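# Sort heavy parcels into desk tray, keep light ones on cart

## Task

Three identical-looking parcels sit on the top shelf of a cart; one or two of them are heavy and the others are far lighter (the motor effort readings climb when the gripper holds more weight). Every heavy parcel must end up completely inside the walls of the letter tray on the desk, and every light parcel must end up on the cart's top shelf within its rim. At the end the gripper must have released everything and the robot must have backed away, nothing may depend on the robot to stay where it is, and the robot must not have tipped over or be left leaning.

## Robot and tools

Robot: a Hello Robot Stretch 3 with a single arm. It has a two-wheel base (0.33 m long, 0.34 m wide), a lift that rides up a mast, and an arm that telescopes out to the robot's right side. The base cannot slide sideways, so to move the gripper forward or back you drive the base. Turns on the spot pivot about the midpoint between the drive wheels, 0.05 m behind the front edge. With the arm pulled in and the wrist folded, the turning circle has a radius of 0.28 m; an unfolded level wrist reaches beyond it.

Frames: the base frame has its origin on the floor between the wheels, x forward, y left, z up. hand_pose is reported in this frame at the point where the closed fingertips meet. The odometry frame is the base frame as it was at the start. Heading is positive to the left, within -3.142 to 3.142.

execute_actions takes "actions", a list that runs in order. Each action has "robot", "steps" (1 to 450 control steps at 30 per second; 1 by default) and an optional "until". {"steps": n} on its own simply waits. An empty list just reports the current state with images. If any value is invalid or out of range, the whole call is rejected and nothing in it runs.

"robot" is one command, a list of up to 8 commands run one after another, or {"stop": true}, which brakes everything and clears the queue. A command may contain:
- "base": exactly one of {"translate_m": d}, a straight drive of d metres relative to where the base is when the command begins (positive forward, |d| at most 1), or {"rotate_rad": d}, a relative turn on the spot (positive counter-clockwise seen from above, |d| at most 3.2).
- "joints": absolute targets keyed by joint name; joints left out keep their current targets. Ranges: lift_m 0 to 1.1 (arm height); arm_m 0 to 0.52 (extension); wrist_yaw_rad -1.345 to 4.42 (0 points along the arm, positive swings toward the front, 3.0 folds over the base); wrist_pitch_rad -1.57 to 0.451 (0 level, negative tips fingers down); wrist_roll_rad -2.911 to 2.911; gripper_m -0.089 to 0.179 (larger is wider; the real fingertip gap is about 0.007 smaller when nearly shut and 0.025 smaller fully open, and zero below 0.007); head_pan_rad -3.953 to 1.73 (0 forward, positive left, -1.57 looks along the arm); head_tilt_rad -1.53 to 0.419 (negative looks down).
- "contact_limits": {"arm_m": e}, the motor_effort percentage (1 to 100) at which arm motion halts; smaller is gentler. It applies until the next arm_m command.
In a list, {"pause_s": s} waits up to 15 s. A queued command starts only after the previous one ends "done" (for base and gripper, "off_target" also counts). Any new command takes over immediately and throws away the rest of an older queue.

"until" stops an action early. {"robot": {"status": "ended"}} becomes true once nothing is moving and no queue is running. You can also test fields such as lift_m, lift_m_goal, lift_m_status, base_status, translate_m, rotate_rad, refusals, queue, queue_left, using [op, value] with =, !=, <, <=, >, >=, or a status word. {"any": {"status": "ended"}} triggers when any single motion or queue finishes.

zoom_image takes "camera" (head_camera, nav_camera or wrist_camera) and "region" [x0, y0, x1, y1] in image pixels from the top-left, no bigger than 504 by 504. head_camera and nav_camera are on the head and follow head pan and tilt; wrist_camera rides on the gripper.

finished_scene takes "scene" (1 or 2) and ends that scene irreversibly; its reply tells whether the task succeeded and gives the next task. Before calling it, make sure all motion has ended, because anything still moving gets braked.

Reading results: base_status and joint_status show moving, done, off_target, contact_stop, time_out, stopped, not_commanded or torque_fault. The bracket after base_status shows distance covered so far and the target. measured_speeds come from encoders. motor_effort is percent of maximum per joint, with the peak since the last result in brackets; readings carry fixed bias and noise, and a larger effort while holding a parcel means a heavier parcel, so compare lift effort with each parcel held. on_its_own appears when the robot has altered a goal, when a joint is slack or its servo is off, or when base_tilt has shifted 3 degrees or more. base_tilt gives forward and right lean in degrees. lidar_m gives 12 distances in 30-degree sectors, counter-clockwise from straight ahead, in a plane 0.17 m high. wrist_depth_mm and head_depth_mm are 7x7 grids of median depth. Lines starting "refused:" or "dropped:" report rejected goals or cancelled queue items, counting from 0.

Gripper: to grasp, command a value smaller than the parcel's width; to let go, open at least 0.02 beyond the touch point. Neither the reading nor "done" proves an object is held. Squeezing too hard triggers a stall guard that weakens the grip.

Speed: with lift_m under 0.30, arm_m under 0.03 and wrist_yaw_rad above 2.54, the base can go 0.30 m/s and 1.9 rad/s; otherwise 0.10 m/s and 0.63 rad/s.

Cautions: only fold or unfold the wrist with lift_m between 0.32 and 0.95, wrist_pitch_rad at -0.4 and roll near 0; after folding, the lift may drop to 0.25. If yaw is below -0.4, keep pitch at -0.5 or lower. Pressing the arm into something rigid with the gripper above about 0.45 m can tip the robot, and pushing again after a contact_stop is worse. Do not drive while gripping or pushing something fixed. If the base catches on furniture, reverse the last motion in small steps; if tilted, free the gripper and lower the lift to about 0.2. A joint that hits contact_stop goes slack until its next command. Wrist servos that strain too long shut off for 10 s. Avoid drops, slams and hard pushes, and expect an occasional outside nudge to a loose parcel.

Each tool is called after "Call:" in YAML: its name, and indented under it one key for each argument.

## Session

I'll start by looking at the scene.

Call:
execute_actions:
  actions: []

Scene clock: 0.00 s.
robot.base_odometry: x=+0.000 y=+0.000 heading=+0.000 (m, m, rad; robot's odometry frame)
robot.turned_by_wheels: +0.000 (rad since the last result)
robot.turned_by_imu: +0.000 (rad since the last result)
robot.base_tilt: forward=+0.7 right=-0.8 (deg)
robot.lidar_m: 2.01 2.22 2.28 2.04 1.68 1.21 1.37 1.56 1.55 1.75 2.11 1.78
robot.head_depth_mm: 2026 2057 2092 2092 2043 2001 1915 / 2150 2186 2230 2255 2289 2310 2163 / 2255 2364 2387 2435 2447 2496 2180 / 2260 2559 2578 2614 2673 2687 2191 / 2219 2761 2823 2873 2930 2872 2201 / 2214 3000 3065 3098 3154 3075 2220 / 2195 2875 2907 2905 2924 2860 2236
robot.base_status: not_commanded
robot.joint_positions: lift_m=+0.506 arm_m=+0.001 wrist_yaw_rad=+2.800 wrist_pitch_rad=-0.420 wrist_roll_rad=-0.006 gripper_m=+0.037 head_pan_rad=-0.008 head_tilt_rad=+0.009
robot.joint_goals: lift_m=+0.506 arm_m=+0.001 wrist_yaw_rad=+2.800 wrist_pitch_rad=-0.420 wrist_roll_rad=-0.006 gripper_m=+0.037 head_pan_rad=-0.008 head_tilt_rad=+0.009
robot.joint_status: lift_m=not_commanded arm_m=not_commanded wrist_yaw_rad=not_commanded wrist_pitch_rad=not_commanded wrist_roll_rad=not_commanded gripper_m=not_commanded head_pan_rad=not_commanded head_tilt_rad=not_commanded
robot.measured_speeds: translate_m=+0.000 rotate_rad=+0.000 lift_m=+0.000 arm_m=+0.000 wrist_yaw_rad=+0.000 wrist_pitch_rad=+0.000 wrist_roll_rad=+0.000 head_pan_rad=+0.000 head_tilt_rad=+0.000
robot: refusals=0 queue=idle queue_left=0
robot.motor_effort: left_wheel=+0 right_wheel=+1 lift_m=+27 arm_m=-2 wrist_yaw_rad=+1 wrist_pitch_rad=+6 wrist_roll_rad=+0 gripper_m=+0 head_pan_rad=+0 head_tilt_rad=+2 (%)
robot.hand_pose: x=+0.0538 y=+0.0648 z=+0.5188 quat_wxyz=(+0.263, +0.704, +0.029, +0.659) (m; robot's base frame)
robot.wrist_depth_mm: - - - - - - - / - - - - - - - / - - - - - - - / - - - - - - - / 949 981 950 928 964 926 919 / 796 - 806 800 - 785 772 / 694 - 680 688 680 678 667
pictures: head_camera (sideways: a quarter turn clockwise sets it upright), nav_camera (sideways: a quarter turn counterclockwise sets it upright), wrist_camera
Images, in order (width x height): head_camera 896x504, nav_camera 672x504, wrist_camera 644x364.

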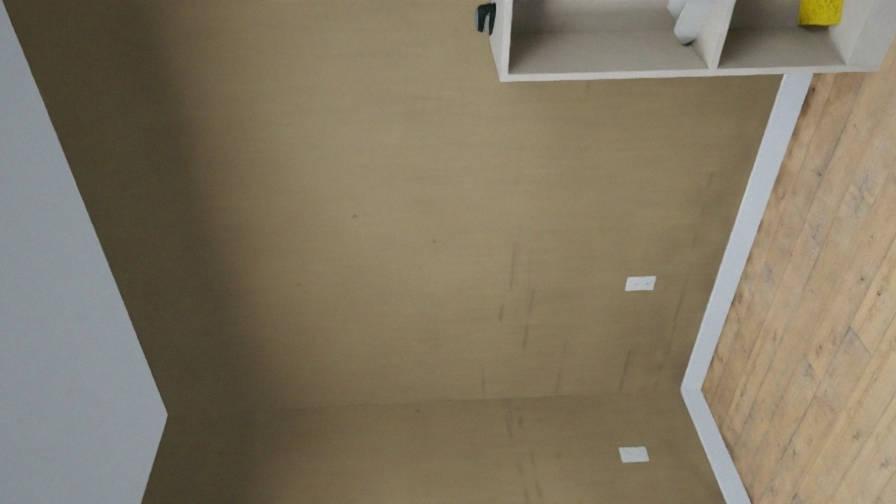

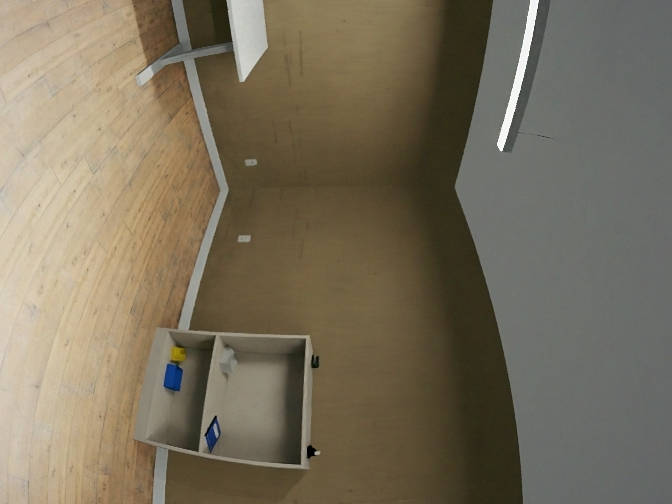

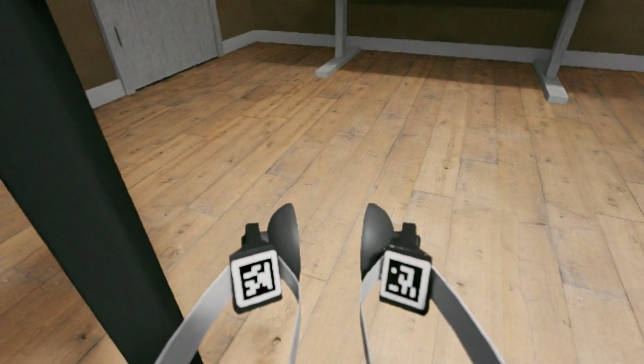

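Call:
execute_actions:
  actions:
    - {"robot": {"joints": {"head_pan_rad": 1.4, "head_tilt_rad": -0.4}}, "steps": 150, "until": {"robot": {"status": "ended"}}}

Scene clock: 14.83 s.
robot.base_odometry: x=+0.000 y=+0.000 heading=+0.000 (m, m, rad; robot's odometry frame)
robot.turned_by_wheels: +0.000 (rad since the last result)
robot.turned_by_imu: -0.001 (rad since the last result)
robot.base_tilt: forward=+0.8 right=-0.9 (deg)
robot.lidar_m: 2.00 2.21 2.29 2.04 1.68 1.22 1.37 1.55 1.55 1.75 2.11 1.79
robot.head_depth_mm: 2208 2350 2162 2645 2089 1661 1380 / 2311 2451 2277 2701 2107 1668 1375 / 2392 2565 2739 2881 2116 1671 1387 / 2518 2713 2933 2918 2123 1685 1388 / 2538 2723 2880 2831 2133 1680 1392 / 2221 2324 2459 2548 2136 1692 1397 / 1992 2074 2182 2274 2142 1691 1405
robot.base_status: not_commanded
robot.joint_positions: lift_m=+0.506 arm_m=+0.001 wrist_yaw_rad=+2.800 wrist_pitch_rad=-0.420 wrist_roll_rad=-0.006 gripper_m=+0.037 head_pan_rad=+1.393 head_tilt_rad=-0.395
robot.joint_goals: lift_m=+0.506 arm_m=+0.001 wrist_yaw_rad=+2.800 wrist_pitch_rad=-0.420 wrist_roll_rad=-0.006 gripper_m=+0.037 head_pan_rad=+1.400 head_tilt_rad=-0.400
robot.joint_status: lift_m=not_commanded arm_m=not_commanded wrist_yaw_rad=not_commanded wrist_pitch_rad=not_commanded wrist_roll_rad=not_commanded gripper_m=not_commanded head_pan_rad=done head_tilt_rad=done
robot.measured_speeds: translate_m=+0.000 rotate_rad=+0.000 lift_m=+0.000 arm_m=+0.000 wrist_yaw_rad=+0.000 wrist_pitch_rad=+0.000 wrist_roll_rad=+0.000 head_pan_rad=+0.000 head_tilt_rad=+0.000
robot: refusals=0 queue=done queue_left=0
robot.motor_effort: left_wheel=+0(0) right_wheel=+1(1) lift_m=+27(27) arm_m=-1(1) wrist_yaw_rad=+1(1) wrist_pitch_rad=+6(6) wrist_roll_rad=+0(0) gripper_m=+0(1) head_pan_rad=+2(25) head_tilt_rad=-2(21) (%)
robot.hand_pose: x=+0.0538 y=+0.0648 z=+0.5188 quat_wxyz=(+0.263, +0.704, +0.029, +0.659) (m; robot's base frame)
robot.wrist_depth_mm: - - - - - - - / - - - - - - - / - - - - - - - / - - - - - - - / 945 969 942 946 961 916 908 / 804 - 818 783 - 781 773 / 694 - 687 683 680 669 671
pictures: head_camera (sideways: a quarter turn clockwise sets it upright), nav_camera (sideways: a quarter turn counterclockwise sets it upright), wrist_camera
Images, in order (width x height): head_camera 896x504, nav_camera 672x504, wrist_camera 644x364.

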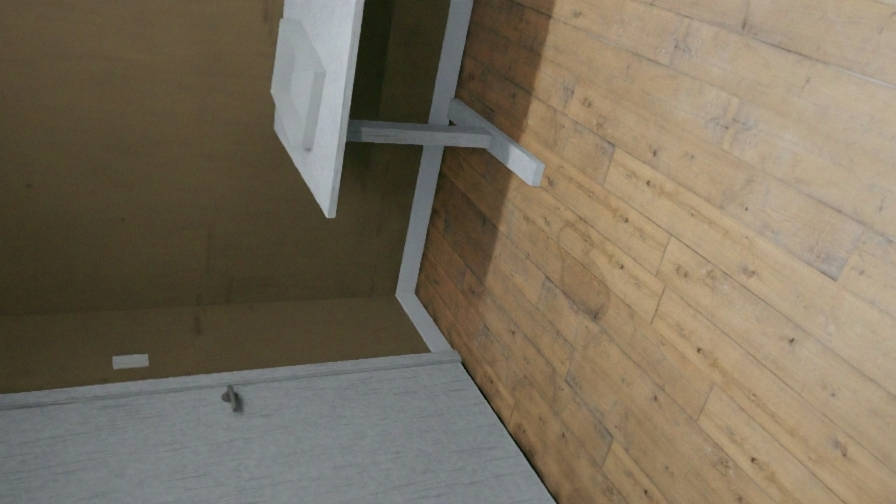

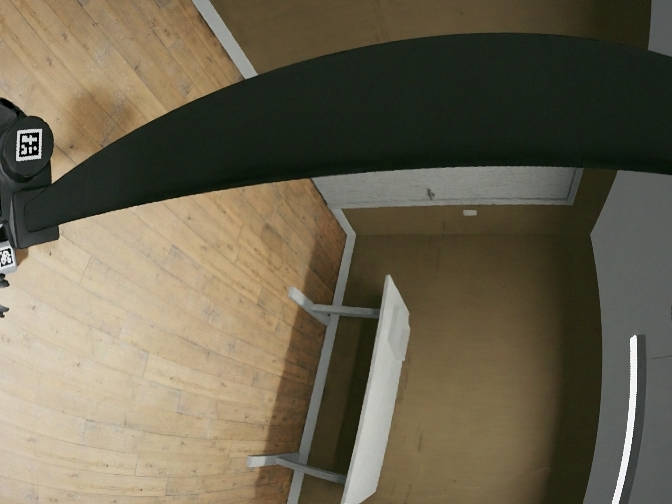

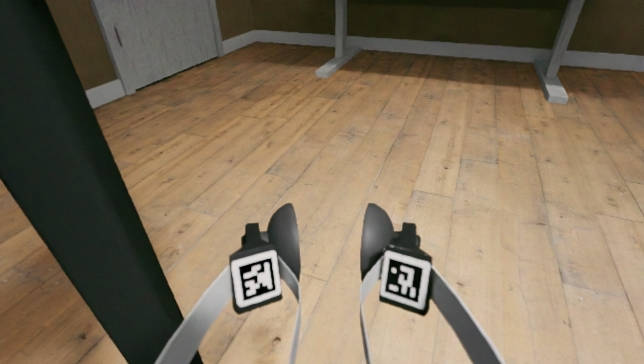

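Call:
execute_actions:
  actions:
    - {"robot": {"joints": {"head_pan_rad": -2.2, "head_tilt_rad": -0.4}}, "steps": 150, "until": {"robot": {"status": "ended"}}}

Scene clock: 25.07 s.
robot.base_odometry: x=+0.000 y=+0.000 heading=+0.000 (m, m, rad; robot's odometry frame)
robot.turned_by_wheels: +0.000 (rad since the last result)
robot.turned_by_imu: -0.001 (rad since the last result)
robot.base_tilt: forward=+0.7 right=-0.9 (deg)
robot.lidar_m: 2.00 2.21 2.28 2.04 1.68 1.22 1.38 1.56 1.55 1.75 2.11 1.78
robot.head_depth_mm: 1833 1971 1530 1626 1781 1673 1379 / 1839 1968 1548 1633 1790 1662 1377 / 1854 1977 1557 1648 1813 1679 1382 / 1862 2021 1571 1667 1828 1679 1389 / 1869 1999 1585 1691 1854 1685 1389 / 1884 2024 1594 1706 1873 1691 1389 / 1874 2009 1605 1722 1887 1698 1397
robot.base_status: not_commanded
robot.joint_positions: lift_m=+0.506 arm_m=+0.001 wrist_yaw_rad=+2.800 wrist_pitch_rad=-0.420 wrist_roll_rad=-0.006 gripper_m=+0.037 head_pan_rad=-2.193 head_tilt_rad=-0.395
robot.joint_goals: lift_m=+0.506 arm_m=+0.001 wrist_yaw_rad=+2.800 wrist_pitch_rad=-0.420 wrist_roll_rad=-0.006 gripper_m=+0.037 head_pan_rad=-2.200 head_tilt_rad=-0.400
robot.joint_status: lift_m=not_commanded arm_m=not_commanded wrist_yaw_rad=not_commanded wrist_pitch_rad=not_commanded wrist_roll_rad=not_commanded gripper_m=not_commanded head_pan_rad=done head_tilt_rad=done
robot.measured_speeds: translate_m=+0.000 rotate_rad=+0.000 lift_m=+0.000 arm_m=+0.000 wrist_yaw_rad=+0.000 wrist_pitch_rad=+0.000 wrist_roll_rad=+0.000 head_pan_rad=+0.000 head_tilt_rad=+0.000
robot: refusals=0 queue=done queue_left=0
robot.motor_effort: left_wheel=+0(1) right_wheel=+1(1) lift_m=+27(27) arm_m=-2(1) wrist_yaw_rad=+1(0) wrist_pitch_rad=+6(6) wrist_roll_rad=+0(0) gripper_m=+0(0) head_pan_rad=-2(29) head_tilt_rad=-3(3) (%)
robot.hand_pose: x=+0.0538 y=+0.0648 z=+0.5188 quat_wxyz=(+0.263, +0.704, +0.029, +0.659) (m; robot's base frame)
robot.wrist_depth_mm: - - - - - - - / - - - - - - - / - - - - - - - / - - - - - - - / 943 961 959 956 951 934 918 / 793 - 820 788 - 784 770 / 697 - 688 689 672 672 676
pictures: head_camera (sideways: a quarter turn clockwise sets it upright), nav_camera (sideways: a quarter turn counterclockwise sets it upright), wrist_camera
Images, in order (width x height): head_camera 896x504, nav_camera 672x504, wrist_camera 644x364.

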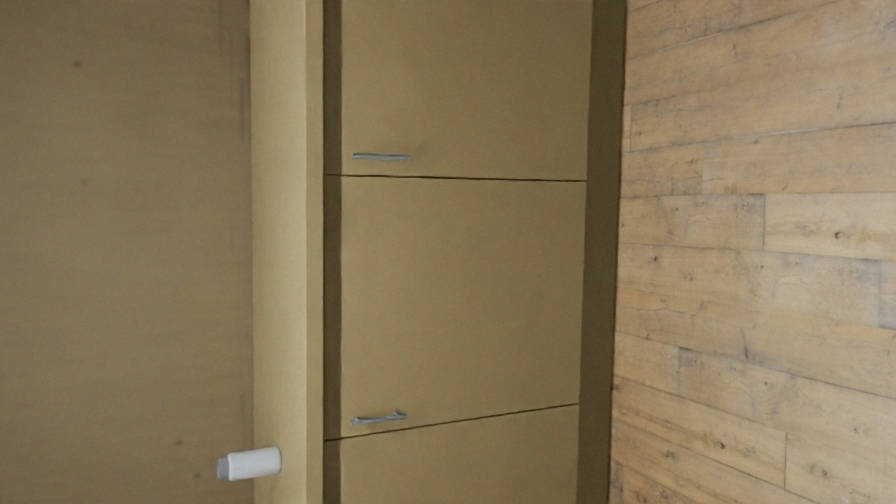

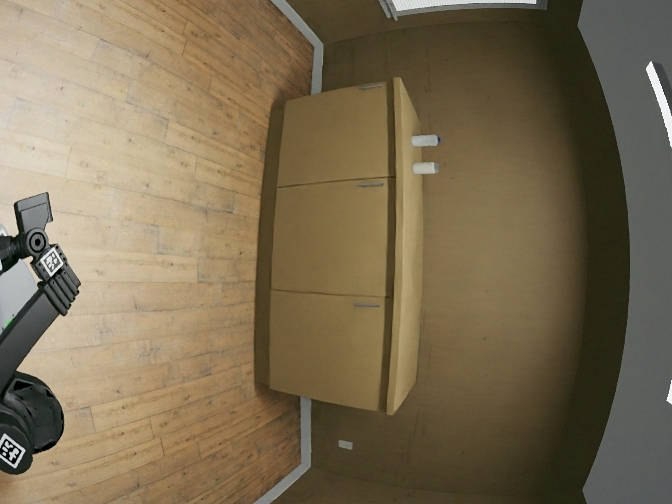

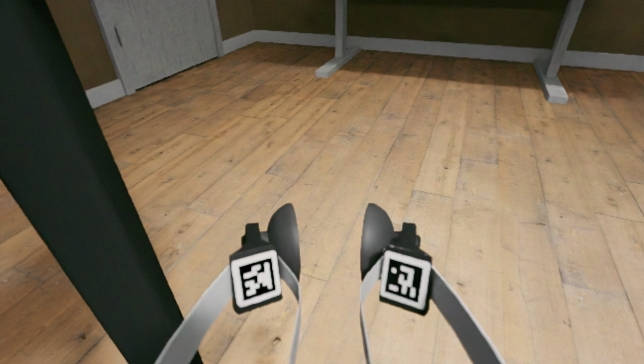

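Call:
execute_actions:
  actions:
    - {"robot": {"joints": {"head_pan_rad": -3.6, "head_tilt_rad": -0.4}}, "steps": 150, "until": {"robot": {"status": "ended"}}}

Scene clock: 34.27 s.
robot.base_odometry: x=+0.000 y=+0.000 heading=+0.000 (m, m, rad; robot's odometry frame)
robot.turned_by_wheels: +0.000 (rad since the last result)
robot.turned_by_imu: -0.001 (rad since the last result)
robot.base_tilt: forward=+0.7 right=-0.8 (deg)
robot.lidar_m: 2.00 2.21 2.29 2.03 1.68 1.22 1.37 1.55 1.55 1.75 2.11 1.79
robot.head_depth_mm: 1374 1473 1585 1718 1873 1665 1377 / 1397 1502 1625 1760 1903 1666 1383 / 1427 1539 1653 1783 1939 1678 1379 / 1460 1561 1708 1633 1670 1632 1381 / 1488 1607 1725 1578 1721 1630 1384 / 1523 1645 1756 1623 1715 1692 1390 / 1557 1678 1840 1997 2076 1697 1395
robot.base_status: not_commanded
robot.joint_positions: lift_m=+0.506 arm_m=+0.001 wrist_yaw_rad=+2.800 wrist_pitch_rad=-0.420 wrist_roll_rad=-0.006 gripper_m=+0.037 head_pan_rad=-3.593 head_tilt_rad=-0.395
robot.joint_goals: lift_m=+0.506 arm_m=+0.001 wrist_yaw_rad=+2.800 wrist_pitch_rad=-0.420 wrist_roll_rad=-0.006 gripper_m=+0.037 head_pan_rad=-3.600 head_tilt_rad=-0.400
robot.joint_status: lift_m=not_commanded arm_m=not_commanded wrist_yaw_rad=not_commanded wrist_pitch_rad=not_commanded wrist_roll_rad=not_commanded gripper_m=not_commanded head_pan_rad=done head_tilt_rad=done
robot.measured_speeds: translate_m=+0.000 rotate_rad=+0.000 lift_m=+0.000 arm_m=+0.000 wrist_yaw_rad=+0.000 wrist_pitch_rad=+0.000 wrist_roll_rad=+0.000 head_pan_rad=+0.000 head_tilt_rad=+0.000
robot: refusals=0 queue=done queue_left=0
robot.motor_effort: left_wheel=+0(0) right_wheel=+0(0) lift_m=+27(27) arm_m=-2(1) wrist_yaw_rad=+0(0) wrist_pitch_rad=+6(6) wrist_roll_rad=+0(1) gripper_m=+0(0) head_pan_rad=-2(27) head_tilt_rad=-3(2) (%)
robot.hand_pose: x=+0.0538 y=+0.0648 z=+0.5188 quat_wxyz=(+0.263, +0.704, +0.029, +0.659) (m; robot's base frame)
robot.wrist_depth_mm: - - - - - - - / - - - - - - - / - - - - - - - / - - - - - - - / 938 973 949 946 979 920 911 / 814 - 817 786 - 779 773 / 695 - 689 677 680 667 660
pictures: head_camera (sideways: a quarter turn clockwise sets it upright), nav_camera (sideways: a quarter turn counterclockwise sets it upright), wrist_camera
Images, in order (width x height): head_camera 896x504, nav_camera 672x504, wrist_camera 644x364.

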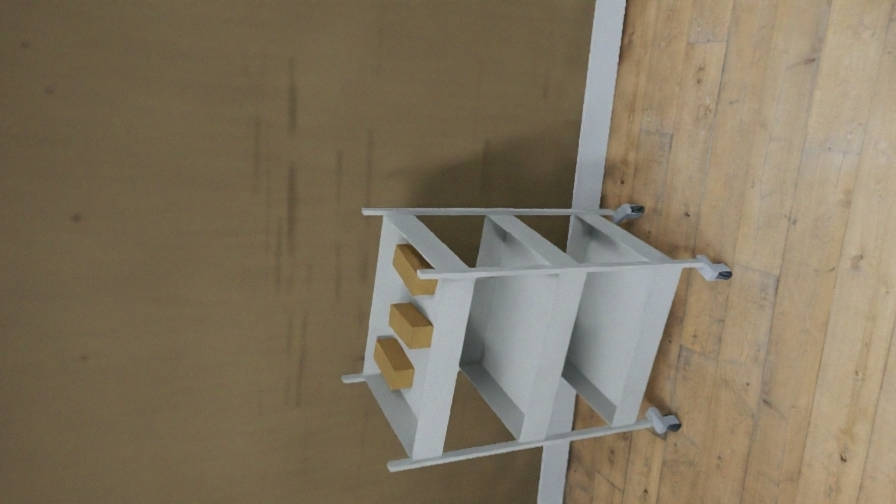

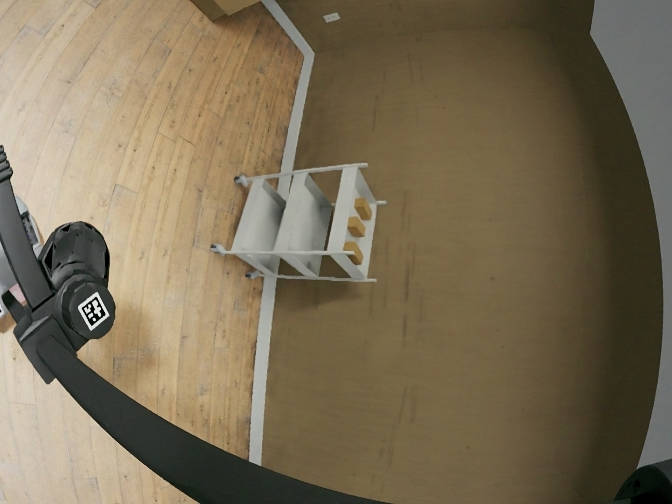

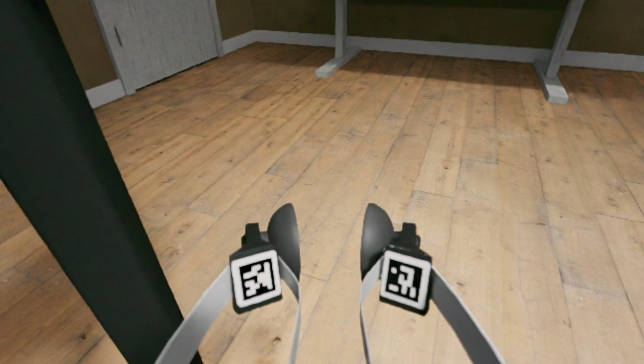

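Call:
zoom_image:
  camera: "head_camera"
  region: [320, 180, 760, 500]

Region (320, 180, 760, 500) of head_camera's 896x504 image, scaled by 1.145, with more detail than that image has; it fills the top 367 rows of this view, and the rest is white.

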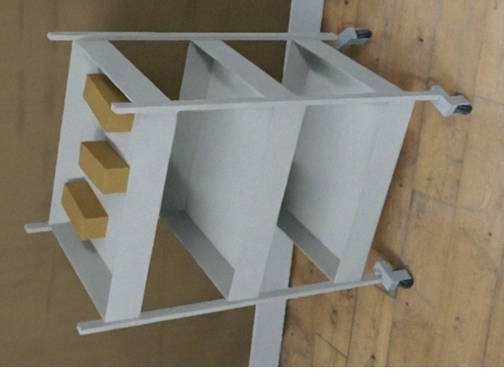

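Call:
zoom_image:
  camera: "head_camera"
  region: [330, 195, 530, 480]

Region (330, 195, 530, 480) of head_camera's 896x504 image, scaled by 1.768, with more detail than that image has; it fills the left 354 columns of this view, and the rest is white.

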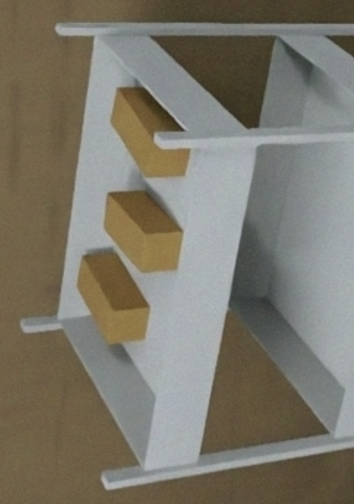

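Call:
execute_actions:
  actions:
    - {"robot": {"base": {"rotate_rad": -0.169}, "joints": {"lift_m": 0.92, "wrist_pitch_rad": -0.4, "wrist_yaw_rad": 0.0, "head_pan_rad": -1.57, "head_tilt_rad": -0.72}}, "steps": 90, "until": {"robot": {"base_status": ["!=", "moving"]}}}
    - {"robot": {"base": {"translate_m": -0.927}}, "steps": 200, "until": {"robot": {"wrist_yaw_rad_status": ["!=", "moving"]}}}
    - {"robot": {"joints": {"wrist_pitch_rad": -1.5, "gripper_m": 0.11}}, "steps": 400, "until": {"robot": {"base_status": ["!=", "moving"]}}}
    - {"robot": {"base": {"rotate_rad": -2.29}}, "steps": 300, "until": {"robot": {"status": "ended"}}}

Scene clock: 170.57 s.
robot.base_odometry: x=-0.914 y=+0.156 heading=-2.459 (m, m, rad; robot's odometry frame)
robot.turned_by_wheels: -2.459 (rad since the last result)
robot.turned_by_imu: -2.470 (rad since the last result)
robot.base_tilt: forward=+0.7 right=-0.8 (deg)
robot.lidar_m: 1.47 1.06 1.30 2.90 2.91 2.93 2.99 1.56 0.97 0.40 0.42 1.07
robot.head_depth_mm: 832 945 1101 1279 - - - / 812 920 1065 1250 - - - / 790 898 1030 1184 1372 - - / 777 875 1008 844 766 - - / 760 856 983 885 751 923 1112 / 743 836 955 867 747 907 1113 / 730 819 929 847 751 907 1094
robot.base_status: done (rotate_rad -2.2898 of -2.2900)
robot.joint_positions: lift_m=+0.920 arm_m=+0.001 wrist_yaw_rad=+0.003 wrist_pitch_rad=-1.495 wrist_roll_rad=-0.006 gripper_m=+0.110 head_pan_rad=-1.577 head_tilt_rad=-0.711
robot.joint_goals: lift_m=+0.920 arm_m=+0.001 wrist_yaw_rad=+0.000 wrist_pitch_rad=-1.500 wrist_roll_rad=-0.006 gripper_m=+0.110 head_pan_rad=-1.570 head_tilt_rad=-0.720
robot.joint_status: lift_m=done arm_m=not_commanded wrist_yaw_rad=done wrist_pitch_rad=done wrist_roll_rad=not_commanded gripper_m=done head_pan_rad=done head_tilt_rad=done
robot.measured_speeds: translate_m=+0.000 rotate_rad=+0.000 lift_m=+0.000 arm_m=+0.000 wrist_yaw_rad=+0.000 wrist_pitch_rad=+0.000 wrist_roll_rad=+0.000 head_pan_rad=+0.000 head_tilt_rad=+0.000
robot: refusals=0 queue=done queue_left=0
robot.motor_effort: left_wheel=+3(6) right_wheel=-4(7) lift_m=+36(41) arm_m=-2(1) wrist_yaw_rad=-4(4) wrist_pitch_rad=-2(7) wrist_roll_rad=+0(0) gripper_m=+0(96) head_pan_rad=+2(25) head_tilt_rad=-2(23) (%)
robot.hand_pose: x=-0.0216 y=-0.1419 z=+0.8009 quat_wxyz=(+0.521, +0.483, -0.516, -0.479) (m; robot's base frame)
robot.wrist_depth_mm: 962 810 824 806 947 912 915 / 979 983 966 960 944 945 929 / 990 997 975 975 968 962 958 / - - - 976 995 971 963 / - - - - - - 987 / - - - - - - - / - - - - - - -
pictures: head_camera (sideways: a quarter turn clockwise sets it upright), nav_camera (sideways: a quarter turn counterclockwise sets it upright), wrist_camera
Images, in order (width x height): head_camera 896x504, nav_camera 672x504, wrist_camera 644x364.

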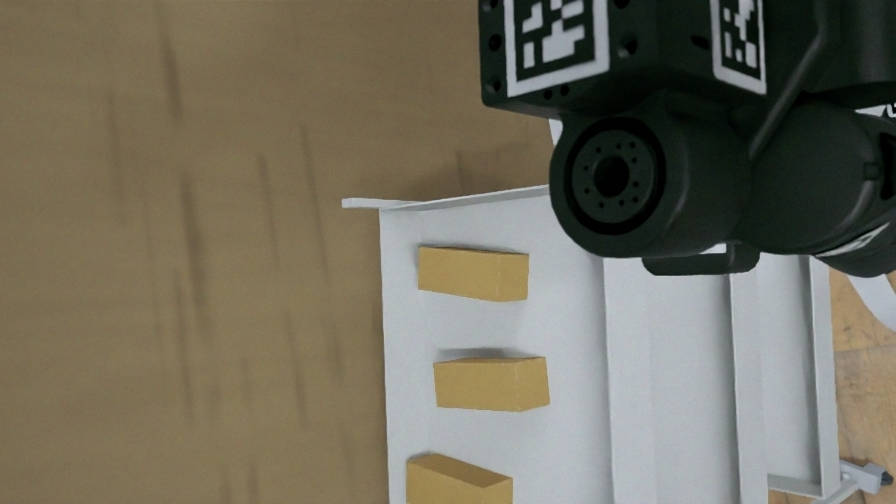

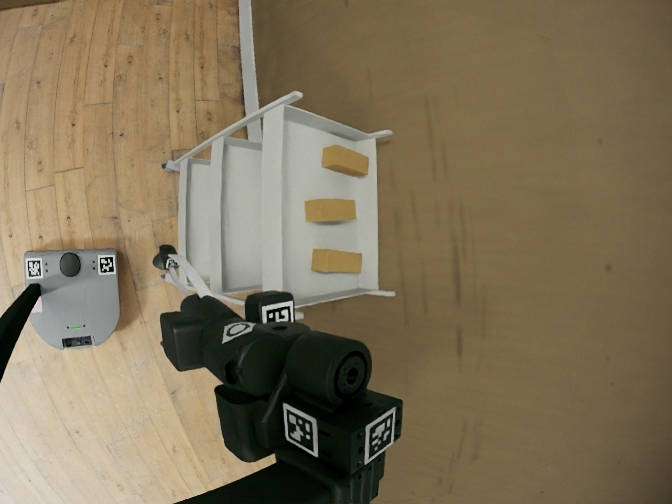

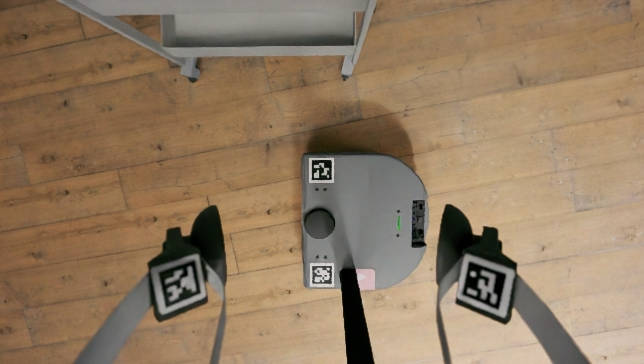

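Call:
zoom_image:
  camera: "head_camera"
  region: [330, 180, 680, 504]

Region (330, 180, 680, 504) of head_camera's 896x504 image, scaled by 1.440, with more detail than that image has; it fills the top 467 rows of this view, and the rest is white.

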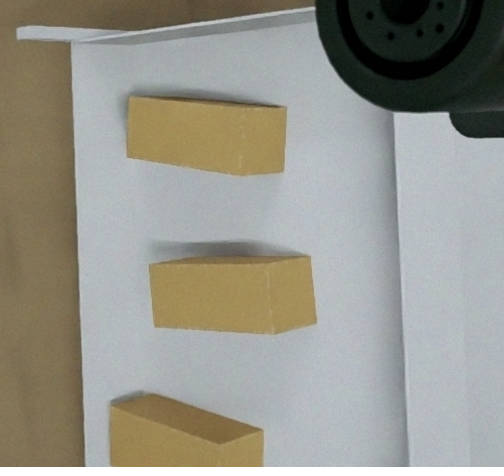

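Call:
execute_actions:
  actions:
    - {"robot": {"joints": {"lift_m": 0.95, "arm_m": 0.465, "wrist_pitch_rad": -1.55}}, "steps": 300, "until": {"robot": {"status": "ended"}}}

Scene clock: 238.57 s.
robot.base_odometry: x=-0.914 y=+0.156 heading=-2.459 (m, m, rad; robot's odometry frame)
robot.turned_by_wheels: +0.000 (rad since the last result)
robot.turned_by_imu: -0.001 (rad since the last result)
robot.base_tilt: forward=+0.8 right=-0.9 (deg)
robot.lidar_m: 1.48 1.06 1.31 2.91 2.91 2.93 2.98 1.56 0.97 0.40 0.42 1.07
robot.head_depth_mm: 815 - - 1326 1496 1327 1172 / - 933 1066 1267 1470 1329 1171 / - 916 1027 1194 765 1260 1135 / - - 1040 841 749 939 1117 / 759 856 974 883 749 924 1117 / 745 836 954 866 747 908 1107 / 730 817 928 850 752 908 1092
robot.base_status: done (rotate_rad -2.2898 of -2.2900)
robot.joint_positions: lift_m=+0.950 arm_m=+0.465 wrist_yaw_rad=+0.001 wrist_pitch_rad=-1.544 wrist_roll_rad=-0.006 gripper_m=+0.110 head_pan_rad=-1.577 head_tilt_rad=-0.711
robot.joint_goals: lift_m=+0.950 arm_m=+0.465 wrist_yaw_rad=+0.000 wrist_pitch_rad=-1.550 wrist_roll_rad=-0.006 gripper_m=+0.110 head_pan_rad=-1.570 head_tilt_rad=-0.720
robot.joint_status: lift_m=done arm_m=done wrist_yaw_rad=done wrist_pitch_rad=done wrist_roll_rad=not_commanded gripper_m=done head_pan_rad=done head_tilt_rad=done
robot.measured_speeds: translate_m=+0.000 rotate_rad=+0.000 lift_m=+0.000 arm_m=+0.000 wrist_yaw_rad=+0.000 wrist_pitch_rad=+0.000 wrist_roll_rad=+0.000 head_pan_rad=+0.000 head_tilt_rad=+0.000
robot: refusals=0 queue=done queue_left=0
robot.motor_effort: left_wheel=+3(4) right_wheel=-4(4) lift_m=+37(34) arm_m=+0(0) wrist_yaw_rad=-2(4) wrist_pitch_rad=-3(4) wrist_roll_rad=+0(0) gripper_m=+1(0) head_pan_rad=+3(2) head_tilt_rad=-3(2) (%)
robot.hand_pose: x=-0.0216 y=-0.5924 z=+0.8314 quat_wxyz=(+0.508, +0.495, -0.504, -0.492) (m; robot's base frame)
robot.wrist_depth_mm: 300 303 306 306 749 952 933 / 319 321 317 317 964 991 965 / 329 278 326 275 998 987 980 / 334 284 335 283 - - - / 348 293 344 339 346 - - / 359 358 354 349 - - - / 366 364 359 361 - - -
pictures: head_camera (sideways: a quarter turn clockwise sets it upright), nav_camera (sideways: a quarter turn counterclockwise sets it upright), wrist_camera
Images, in order (width x height): head_camera 896x504, nav_camera 672x504, wrist_camera 644x364.

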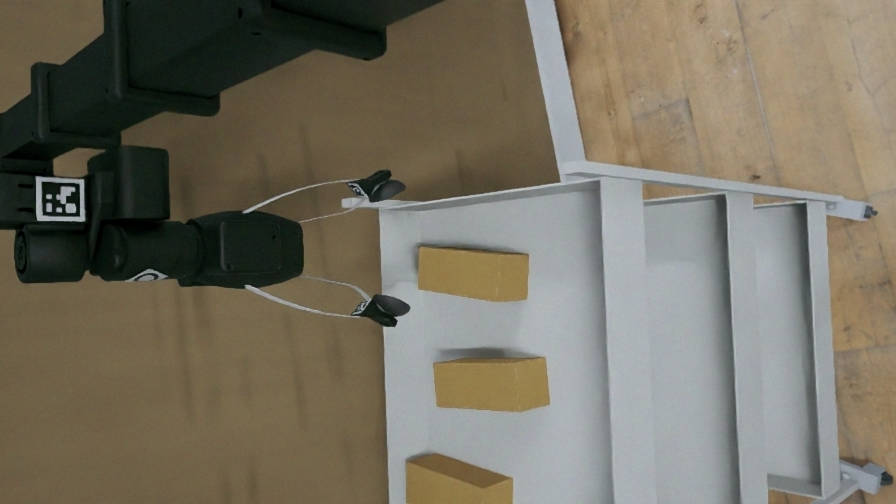

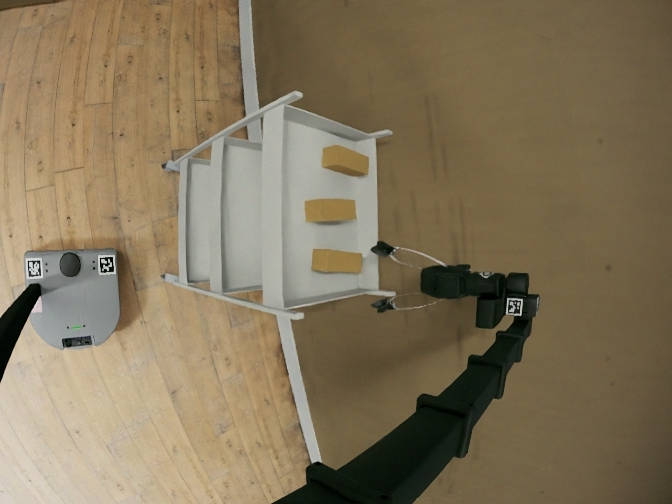

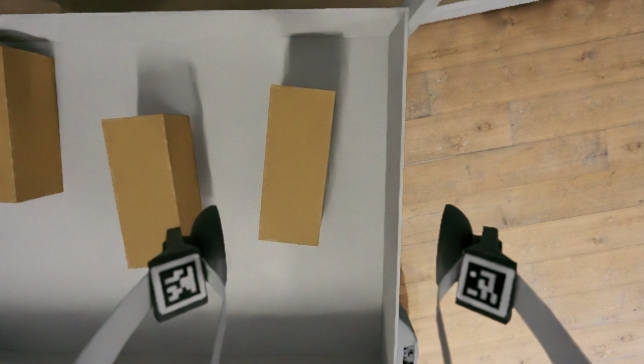

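Call:
execute_actions:
  actions:
    - {"robot": {"base": {"translate_m": 0.026}, "joints": {"lift_m": 0.885, "arm_m": 0.487, "wrist_yaw_rad": -0.10, "gripper_m": 0.095}}, "steps": 300, "until": {"robot": {"status": "ended"}}}

Scene clock: 337.17 s.
robot.base_odometry: x=-0.934 y=+0.139 heading=-2.459 (m, m, rad; robot's odometry frame)
robot.turned_by_wheels: +0.000 (rad since the last result)
robot.turned_by_imu: -0.001 (rad since the last result)
robot.base_tilt: forward=+0.6 right=-0.9 (deg)
robot.lidar_m: 1.51 1.04 1.27 2.91 2.92 2.97 2.99 1.55 0.41 0.41 0.42 1.06
robot.head_depth_mm: 824 929 - - 1497 1330 1170 / 799 - 1079 1254 1466 1326 1177 / 768 938 1018 1013 732 919 1135 / 760 - 1053 842 749 940 1114 / 753 851 970 867 749 923 1115 / 738 831 947 879 749 904 1111 / 726 813 923 842 752 908 1093
robot.base_status: done (translate_m +0.0260 of +0.0260)
robot.joint_positions: lift_m=+0.885 arm_m=+0.487 wrist_yaw_rad=-0.097 wrist_pitch_rad=-1.545 wrist_roll_rad=-0.006 gripper_m=+0.095 head_pan_rad=-1.577 head_tilt_rad=-0.711
robot.joint_goals: lift_m=+0.885 arm_m=+0.487 wrist_yaw_rad=-0.100 wrist_pitch_rad=-1.550 wrist_roll_rad=-0.006 gripper_m=+0.095 head_pan_rad=-1.570 head_tilt_rad=-0.720
robot.joint_status: lift_m=done arm_m=done wrist_yaw_rad=done wrist_pitch_rad=done wrist_roll_rad=not_commanded gripper_m=done head_pan_rad=done head_tilt_rad=done
robot.measured_speeds: translate_m=+0.000 rotate_rad=+0.000 lift_m=+0.000 arm_m=+0.000 wrist_yaw_rad=+0.000 wrist_pitch_rad=+0.000 wrist_roll_rad=+0.000 head_pan_rad=+0.000 head_tilt_rad=+0.000
robot: refusals=0 queue=done queue_left=0
robot.motor_effort: left_wheel=+3(5) right_wheel=-3(7) lift_m=+16(40) arm_m=+1(1) wrist_yaw_rad=-4(3) wrist_pitch_rad=-3(3) wrist_roll_rad=+0(0) gripper_m=-1(73) head_pan_rad=+3(2) head_tilt_rad=-2(4) (%)
robot.hand_pose: x=-0.0199 y=-0.6144 z=+0.7674 quat_wxyz=(+0.484, +0.470, -0.528, -0.516) (m; robot's base frame)
robot.wrist_depth_mm: 397 425 230 224 213 889 880 / 259 256 255 254 251 883 895 / 266 264 263 209 257 929 907 / 270 219 267 213 264 947 935 / 277 223 275 220 272 980 981 / 287 230 283 226 281 983 - / 297 293 291 290 287 - -
pictures: head_camera (sideways: a quarter turn clockwise sets it upright), nav_camera (sideways: a quarter turn counterclockwise sets it upright), wrist_camera
Images, in order (width x height): head_camera 896x504, nav_camera 672x504, wrist_camera 644x364.

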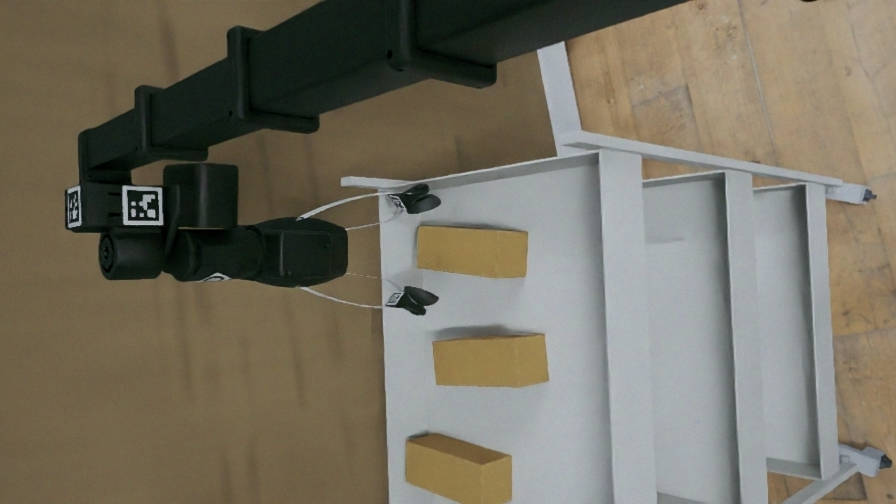

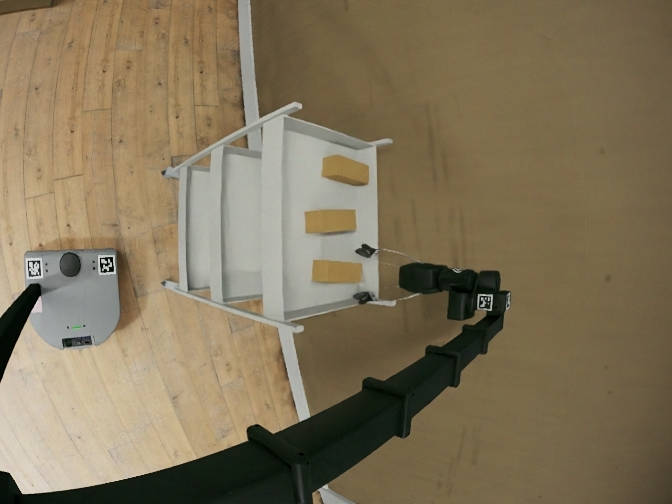

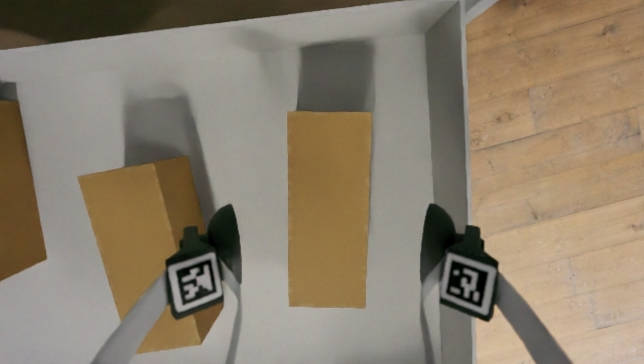

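Call:
execute_actions:
  actions:
    - {"robot": {"joints": {"lift_m": 0.817}}, "steps": 150, "until": {"robot": {"status": "ended"}}}

Scene clock: 376.63 s.
robot.base_odometry: x=-0.934 y=+0.139 heading=-2.459 (m, m, rad; robot's odometry frame)
robot.turned_by_wheels: +0.000 (rad since the last result)
robot.turned_by_imu: -0.001 (rad since the last result)
robot.base_tilt: forward=+0.7 right=-0.9 (deg)
robot.lidar_m: 1.51 1.04 1.27 2.91 2.92 2.97 2.98 1.55 0.41 0.41 0.42 1.06
robot.head_depth_mm: 823 939 1084 1267 - - 1166 / 807 904 - 1285 1445 1329 1172 / 787 857 1056 915 733 922 1134 / 771 841 - 836 748 939 1116 / 756 852 973 885 750 923 1116 / 739 831 946 878 749 906 1112 / 724 811 923 839 752 906 1096
robot.base_status: done (translate_m +0.0260 of +0.0260)
robot.joint_positions: lift_m=+0.817 arm_m=+0.487 wrist_yaw_rad=-0.097 wrist_pitch_rad=-1.545 wrist_roll_rad=-0.006 gripper_m=+0.095 head_pan_rad=-1.577 head_tilt_rad=-0.711
robot.joint_goals: lift_m=+0.817 arm_m=+0.487 wrist_yaw_rad=-0.100 wrist_pitch_rad=-1.550 wrist_roll_rad=-0.006 gripper_m=+0.095 head_pan_rad=-1.570 head_tilt_rad=-0.720
robot.joint_status: lift_m=done arm_m=done wrist_yaw_rad=done wrist_pitch_rad=done wrist_roll_rad=not_commanded gripper_m=done head_pan_rad=done head_tilt_rad=done
robot.measured_speeds: translate_m=+0.000 rotate_rad=+0.000 lift_m=+0.000 arm_m=+0.000 wrist_yaw_rad=+0.000 wrist_pitch_rad=+0.000 wrist_roll_rad=+0.000 head_pan_rad=+0.000 head_tilt_rad=+0.000
robot: refusals=0 queue=done queue_left=0
robot.motor_effort: left_wheel=+3(3) right_wheel=-3(3) lift_m=+16(15) arm_m=+1(0) wrist_yaw_rad=-4(4) wrist_pitch_rad=-2(3) wrist_roll_rad=+0(0) gripper_m=+0(1) head_pan_rad=+3(3) head_tilt_rad=-4(4) (%)
robot.hand_pose: x=-0.0199 y=-0.6144 z=+0.6994 quat_wxyz=(+0.484, +0.470, -0.528, -0.516) (m; robot's base frame)
robot.wrist_depth_mm: 159 168 183 183 182 148 810 / 191 189 189 188 187 153 826 / 196 195 194 140 190 158 836 / 198 198 198 144 194 163 872 / 150 184 203 148 200 157 888 / 155 166 209 151 206 148 929 / 159 181 216 156 211 191 944
pictures: head_camera (sideways: a quarter turn clockwise sets it upright), nav_camera (sideways: a quarter turn counterclockwise sets it upright), wrist_camera
Images, in order (width x height): head_camera 896x504, nav_camera 672x504, wrist_camera 644x364.

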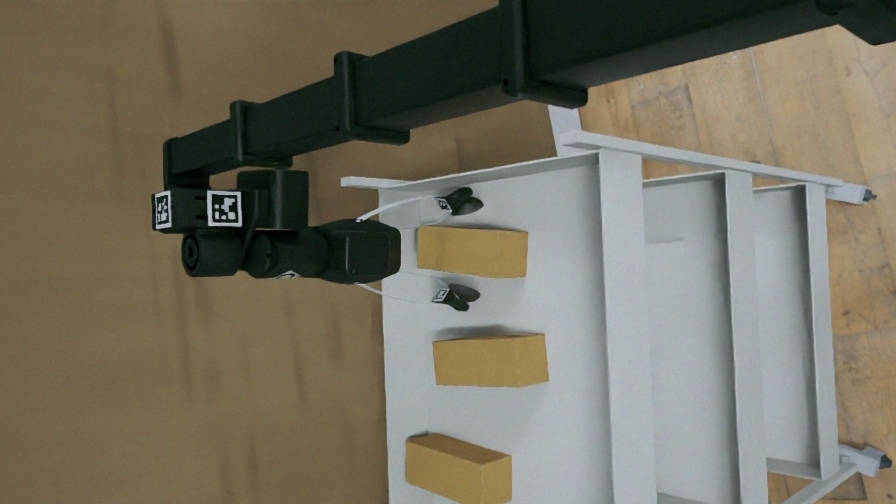

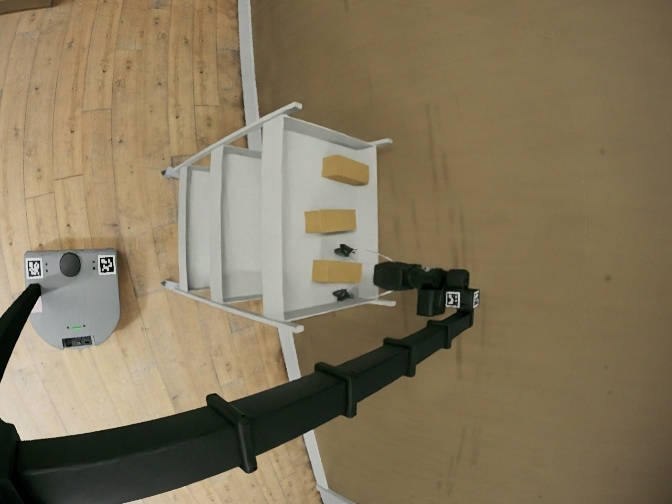

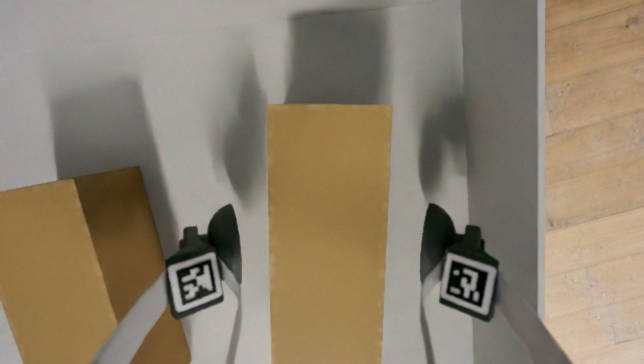

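Call:
execute_actions:
  actions:
    - {"robot": [{"joints": {"lift_m": 0.811}}, {"joints": {"gripper_m": 0.02}}], "steps": 150, "until": {"robot": {"status": "ended"}}}

Scene clock: 388.07 s.
robot.base_odometry: x=-0.934 y=+0.139 heading=-2.459 (m, m, rad; robot's odometry frame)
robot.turned_by_wheels: +0.000 (rad since the last result)
robot.turned_by_imu: -0.001 (rad since the last result)
robot.base_tilt: forward=+0.7 right=-0.9 (deg)
robot.lidar_m: 1.51 1.04 1.27 2.91 2.92 2.96 2.99 1.55 0.41 0.41 0.42 1.06
robot.head_depth_mm: 823 939 1085 1275 - - 1169 / 806 906 - - 1442 1331 1172 / 788 852 1057 914 733 923 1136 / 771 844 - 824 748 940 1118 / 756 849 974 883 750 922 1115 / 740 832 948 879 749 908 1111 / 725 809 921 840 751 906 1096
robot.base_status: done (translate_m +0.0260 of +0.0260)
robot.joint_positions: lift_m=+0.811 arm_m=+0.487 wrist_yaw_rad=-0.097 wrist_pitch_rad=-1.545 wrist_roll_rad=-0.006 gripper_m=+0.021 head_pan_rad=-1.577 head_tilt_rad=-0.711
robot.joint_goals: lift_m=+0.811 arm_m=+0.487 wrist_yaw_rad=-0.100 wrist_pitch_rad=-1.550 wrist_roll_rad=-0.006 gripper_m=+0.020 head_pan_rad=-1.570 head_tilt_rad=-0.720
robot.joint_status: lift_m=done arm_m=done wrist_yaw_rad=done wrist_pitch_rad=done wrist_roll_rad=not_commanded gripper_m=done head_pan_rad=done head_tilt_rad=done
robot.measured_speeds: translate_m=+0.000 rotate_rad=+0.000 lift_m=+0.000 arm_m=+0.000 wrist_yaw_rad=+0.000 wrist_pitch_rad=+0.000 wrist_roll_rad=+0.000 head_pan_rad=+0.000 head_tilt_rad=+0.000
robot: refusals=0 queue=done queue_left=0
robot.motor_effort: left_wheel=+4(4) right_wheel=-4(5) lift_m=+19(18) arm_m=+0(0) wrist_yaw_rad=-3(3) wrist_pitch_rad=-3(2) wrist_roll_rad=+0(0) gripper_m=-16(100) head_pan_rad=+2(3) head_tilt_rad=-4(3) (%)
robot.hand_pose: x=-0.0199 y=-0.6144 z=+0.6932 quat_wxyz=(+0.484, +0.470, -0.528, -0.516) (m; robot's base frame)
robot.wrist_depth_mm: 158 169 177 176 176 137 800 / 184 183 181 181 180 141 815 / 189 187 187 132 183 146 844 / 191 191 191 136 188 150 860 / 144 186 195 139 140 155 889 / 147 176 202 143 144 153 910 / 152 160 209 147 204 152 944
pictures: head_camera (sideways: a quarter turn clockwise sets it upright), nav_camera (sideways: a quarter turn counterclockwise sets it upright), wrist_camera
Images, in order (width x height): head_camera 896x504, nav_camera 672x504, wrist_camera 644x364.

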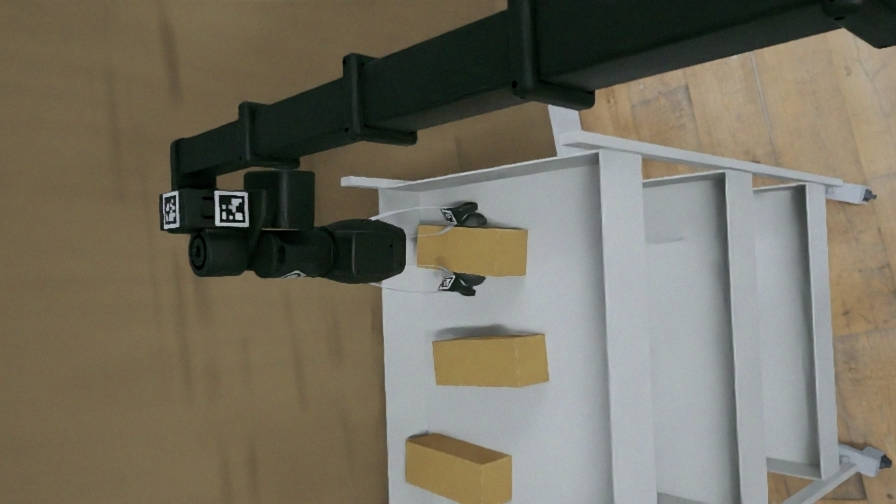

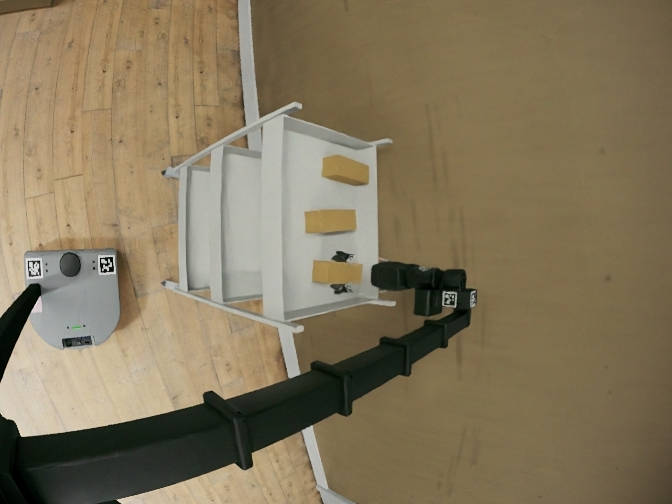

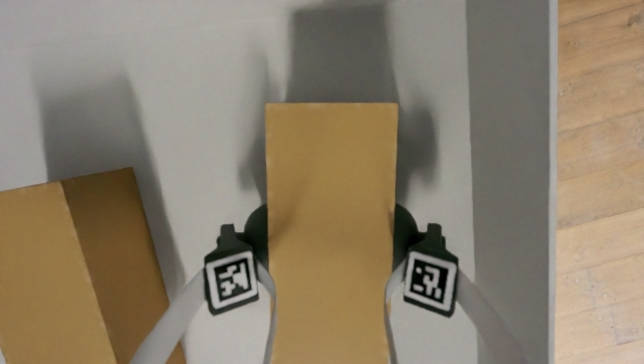

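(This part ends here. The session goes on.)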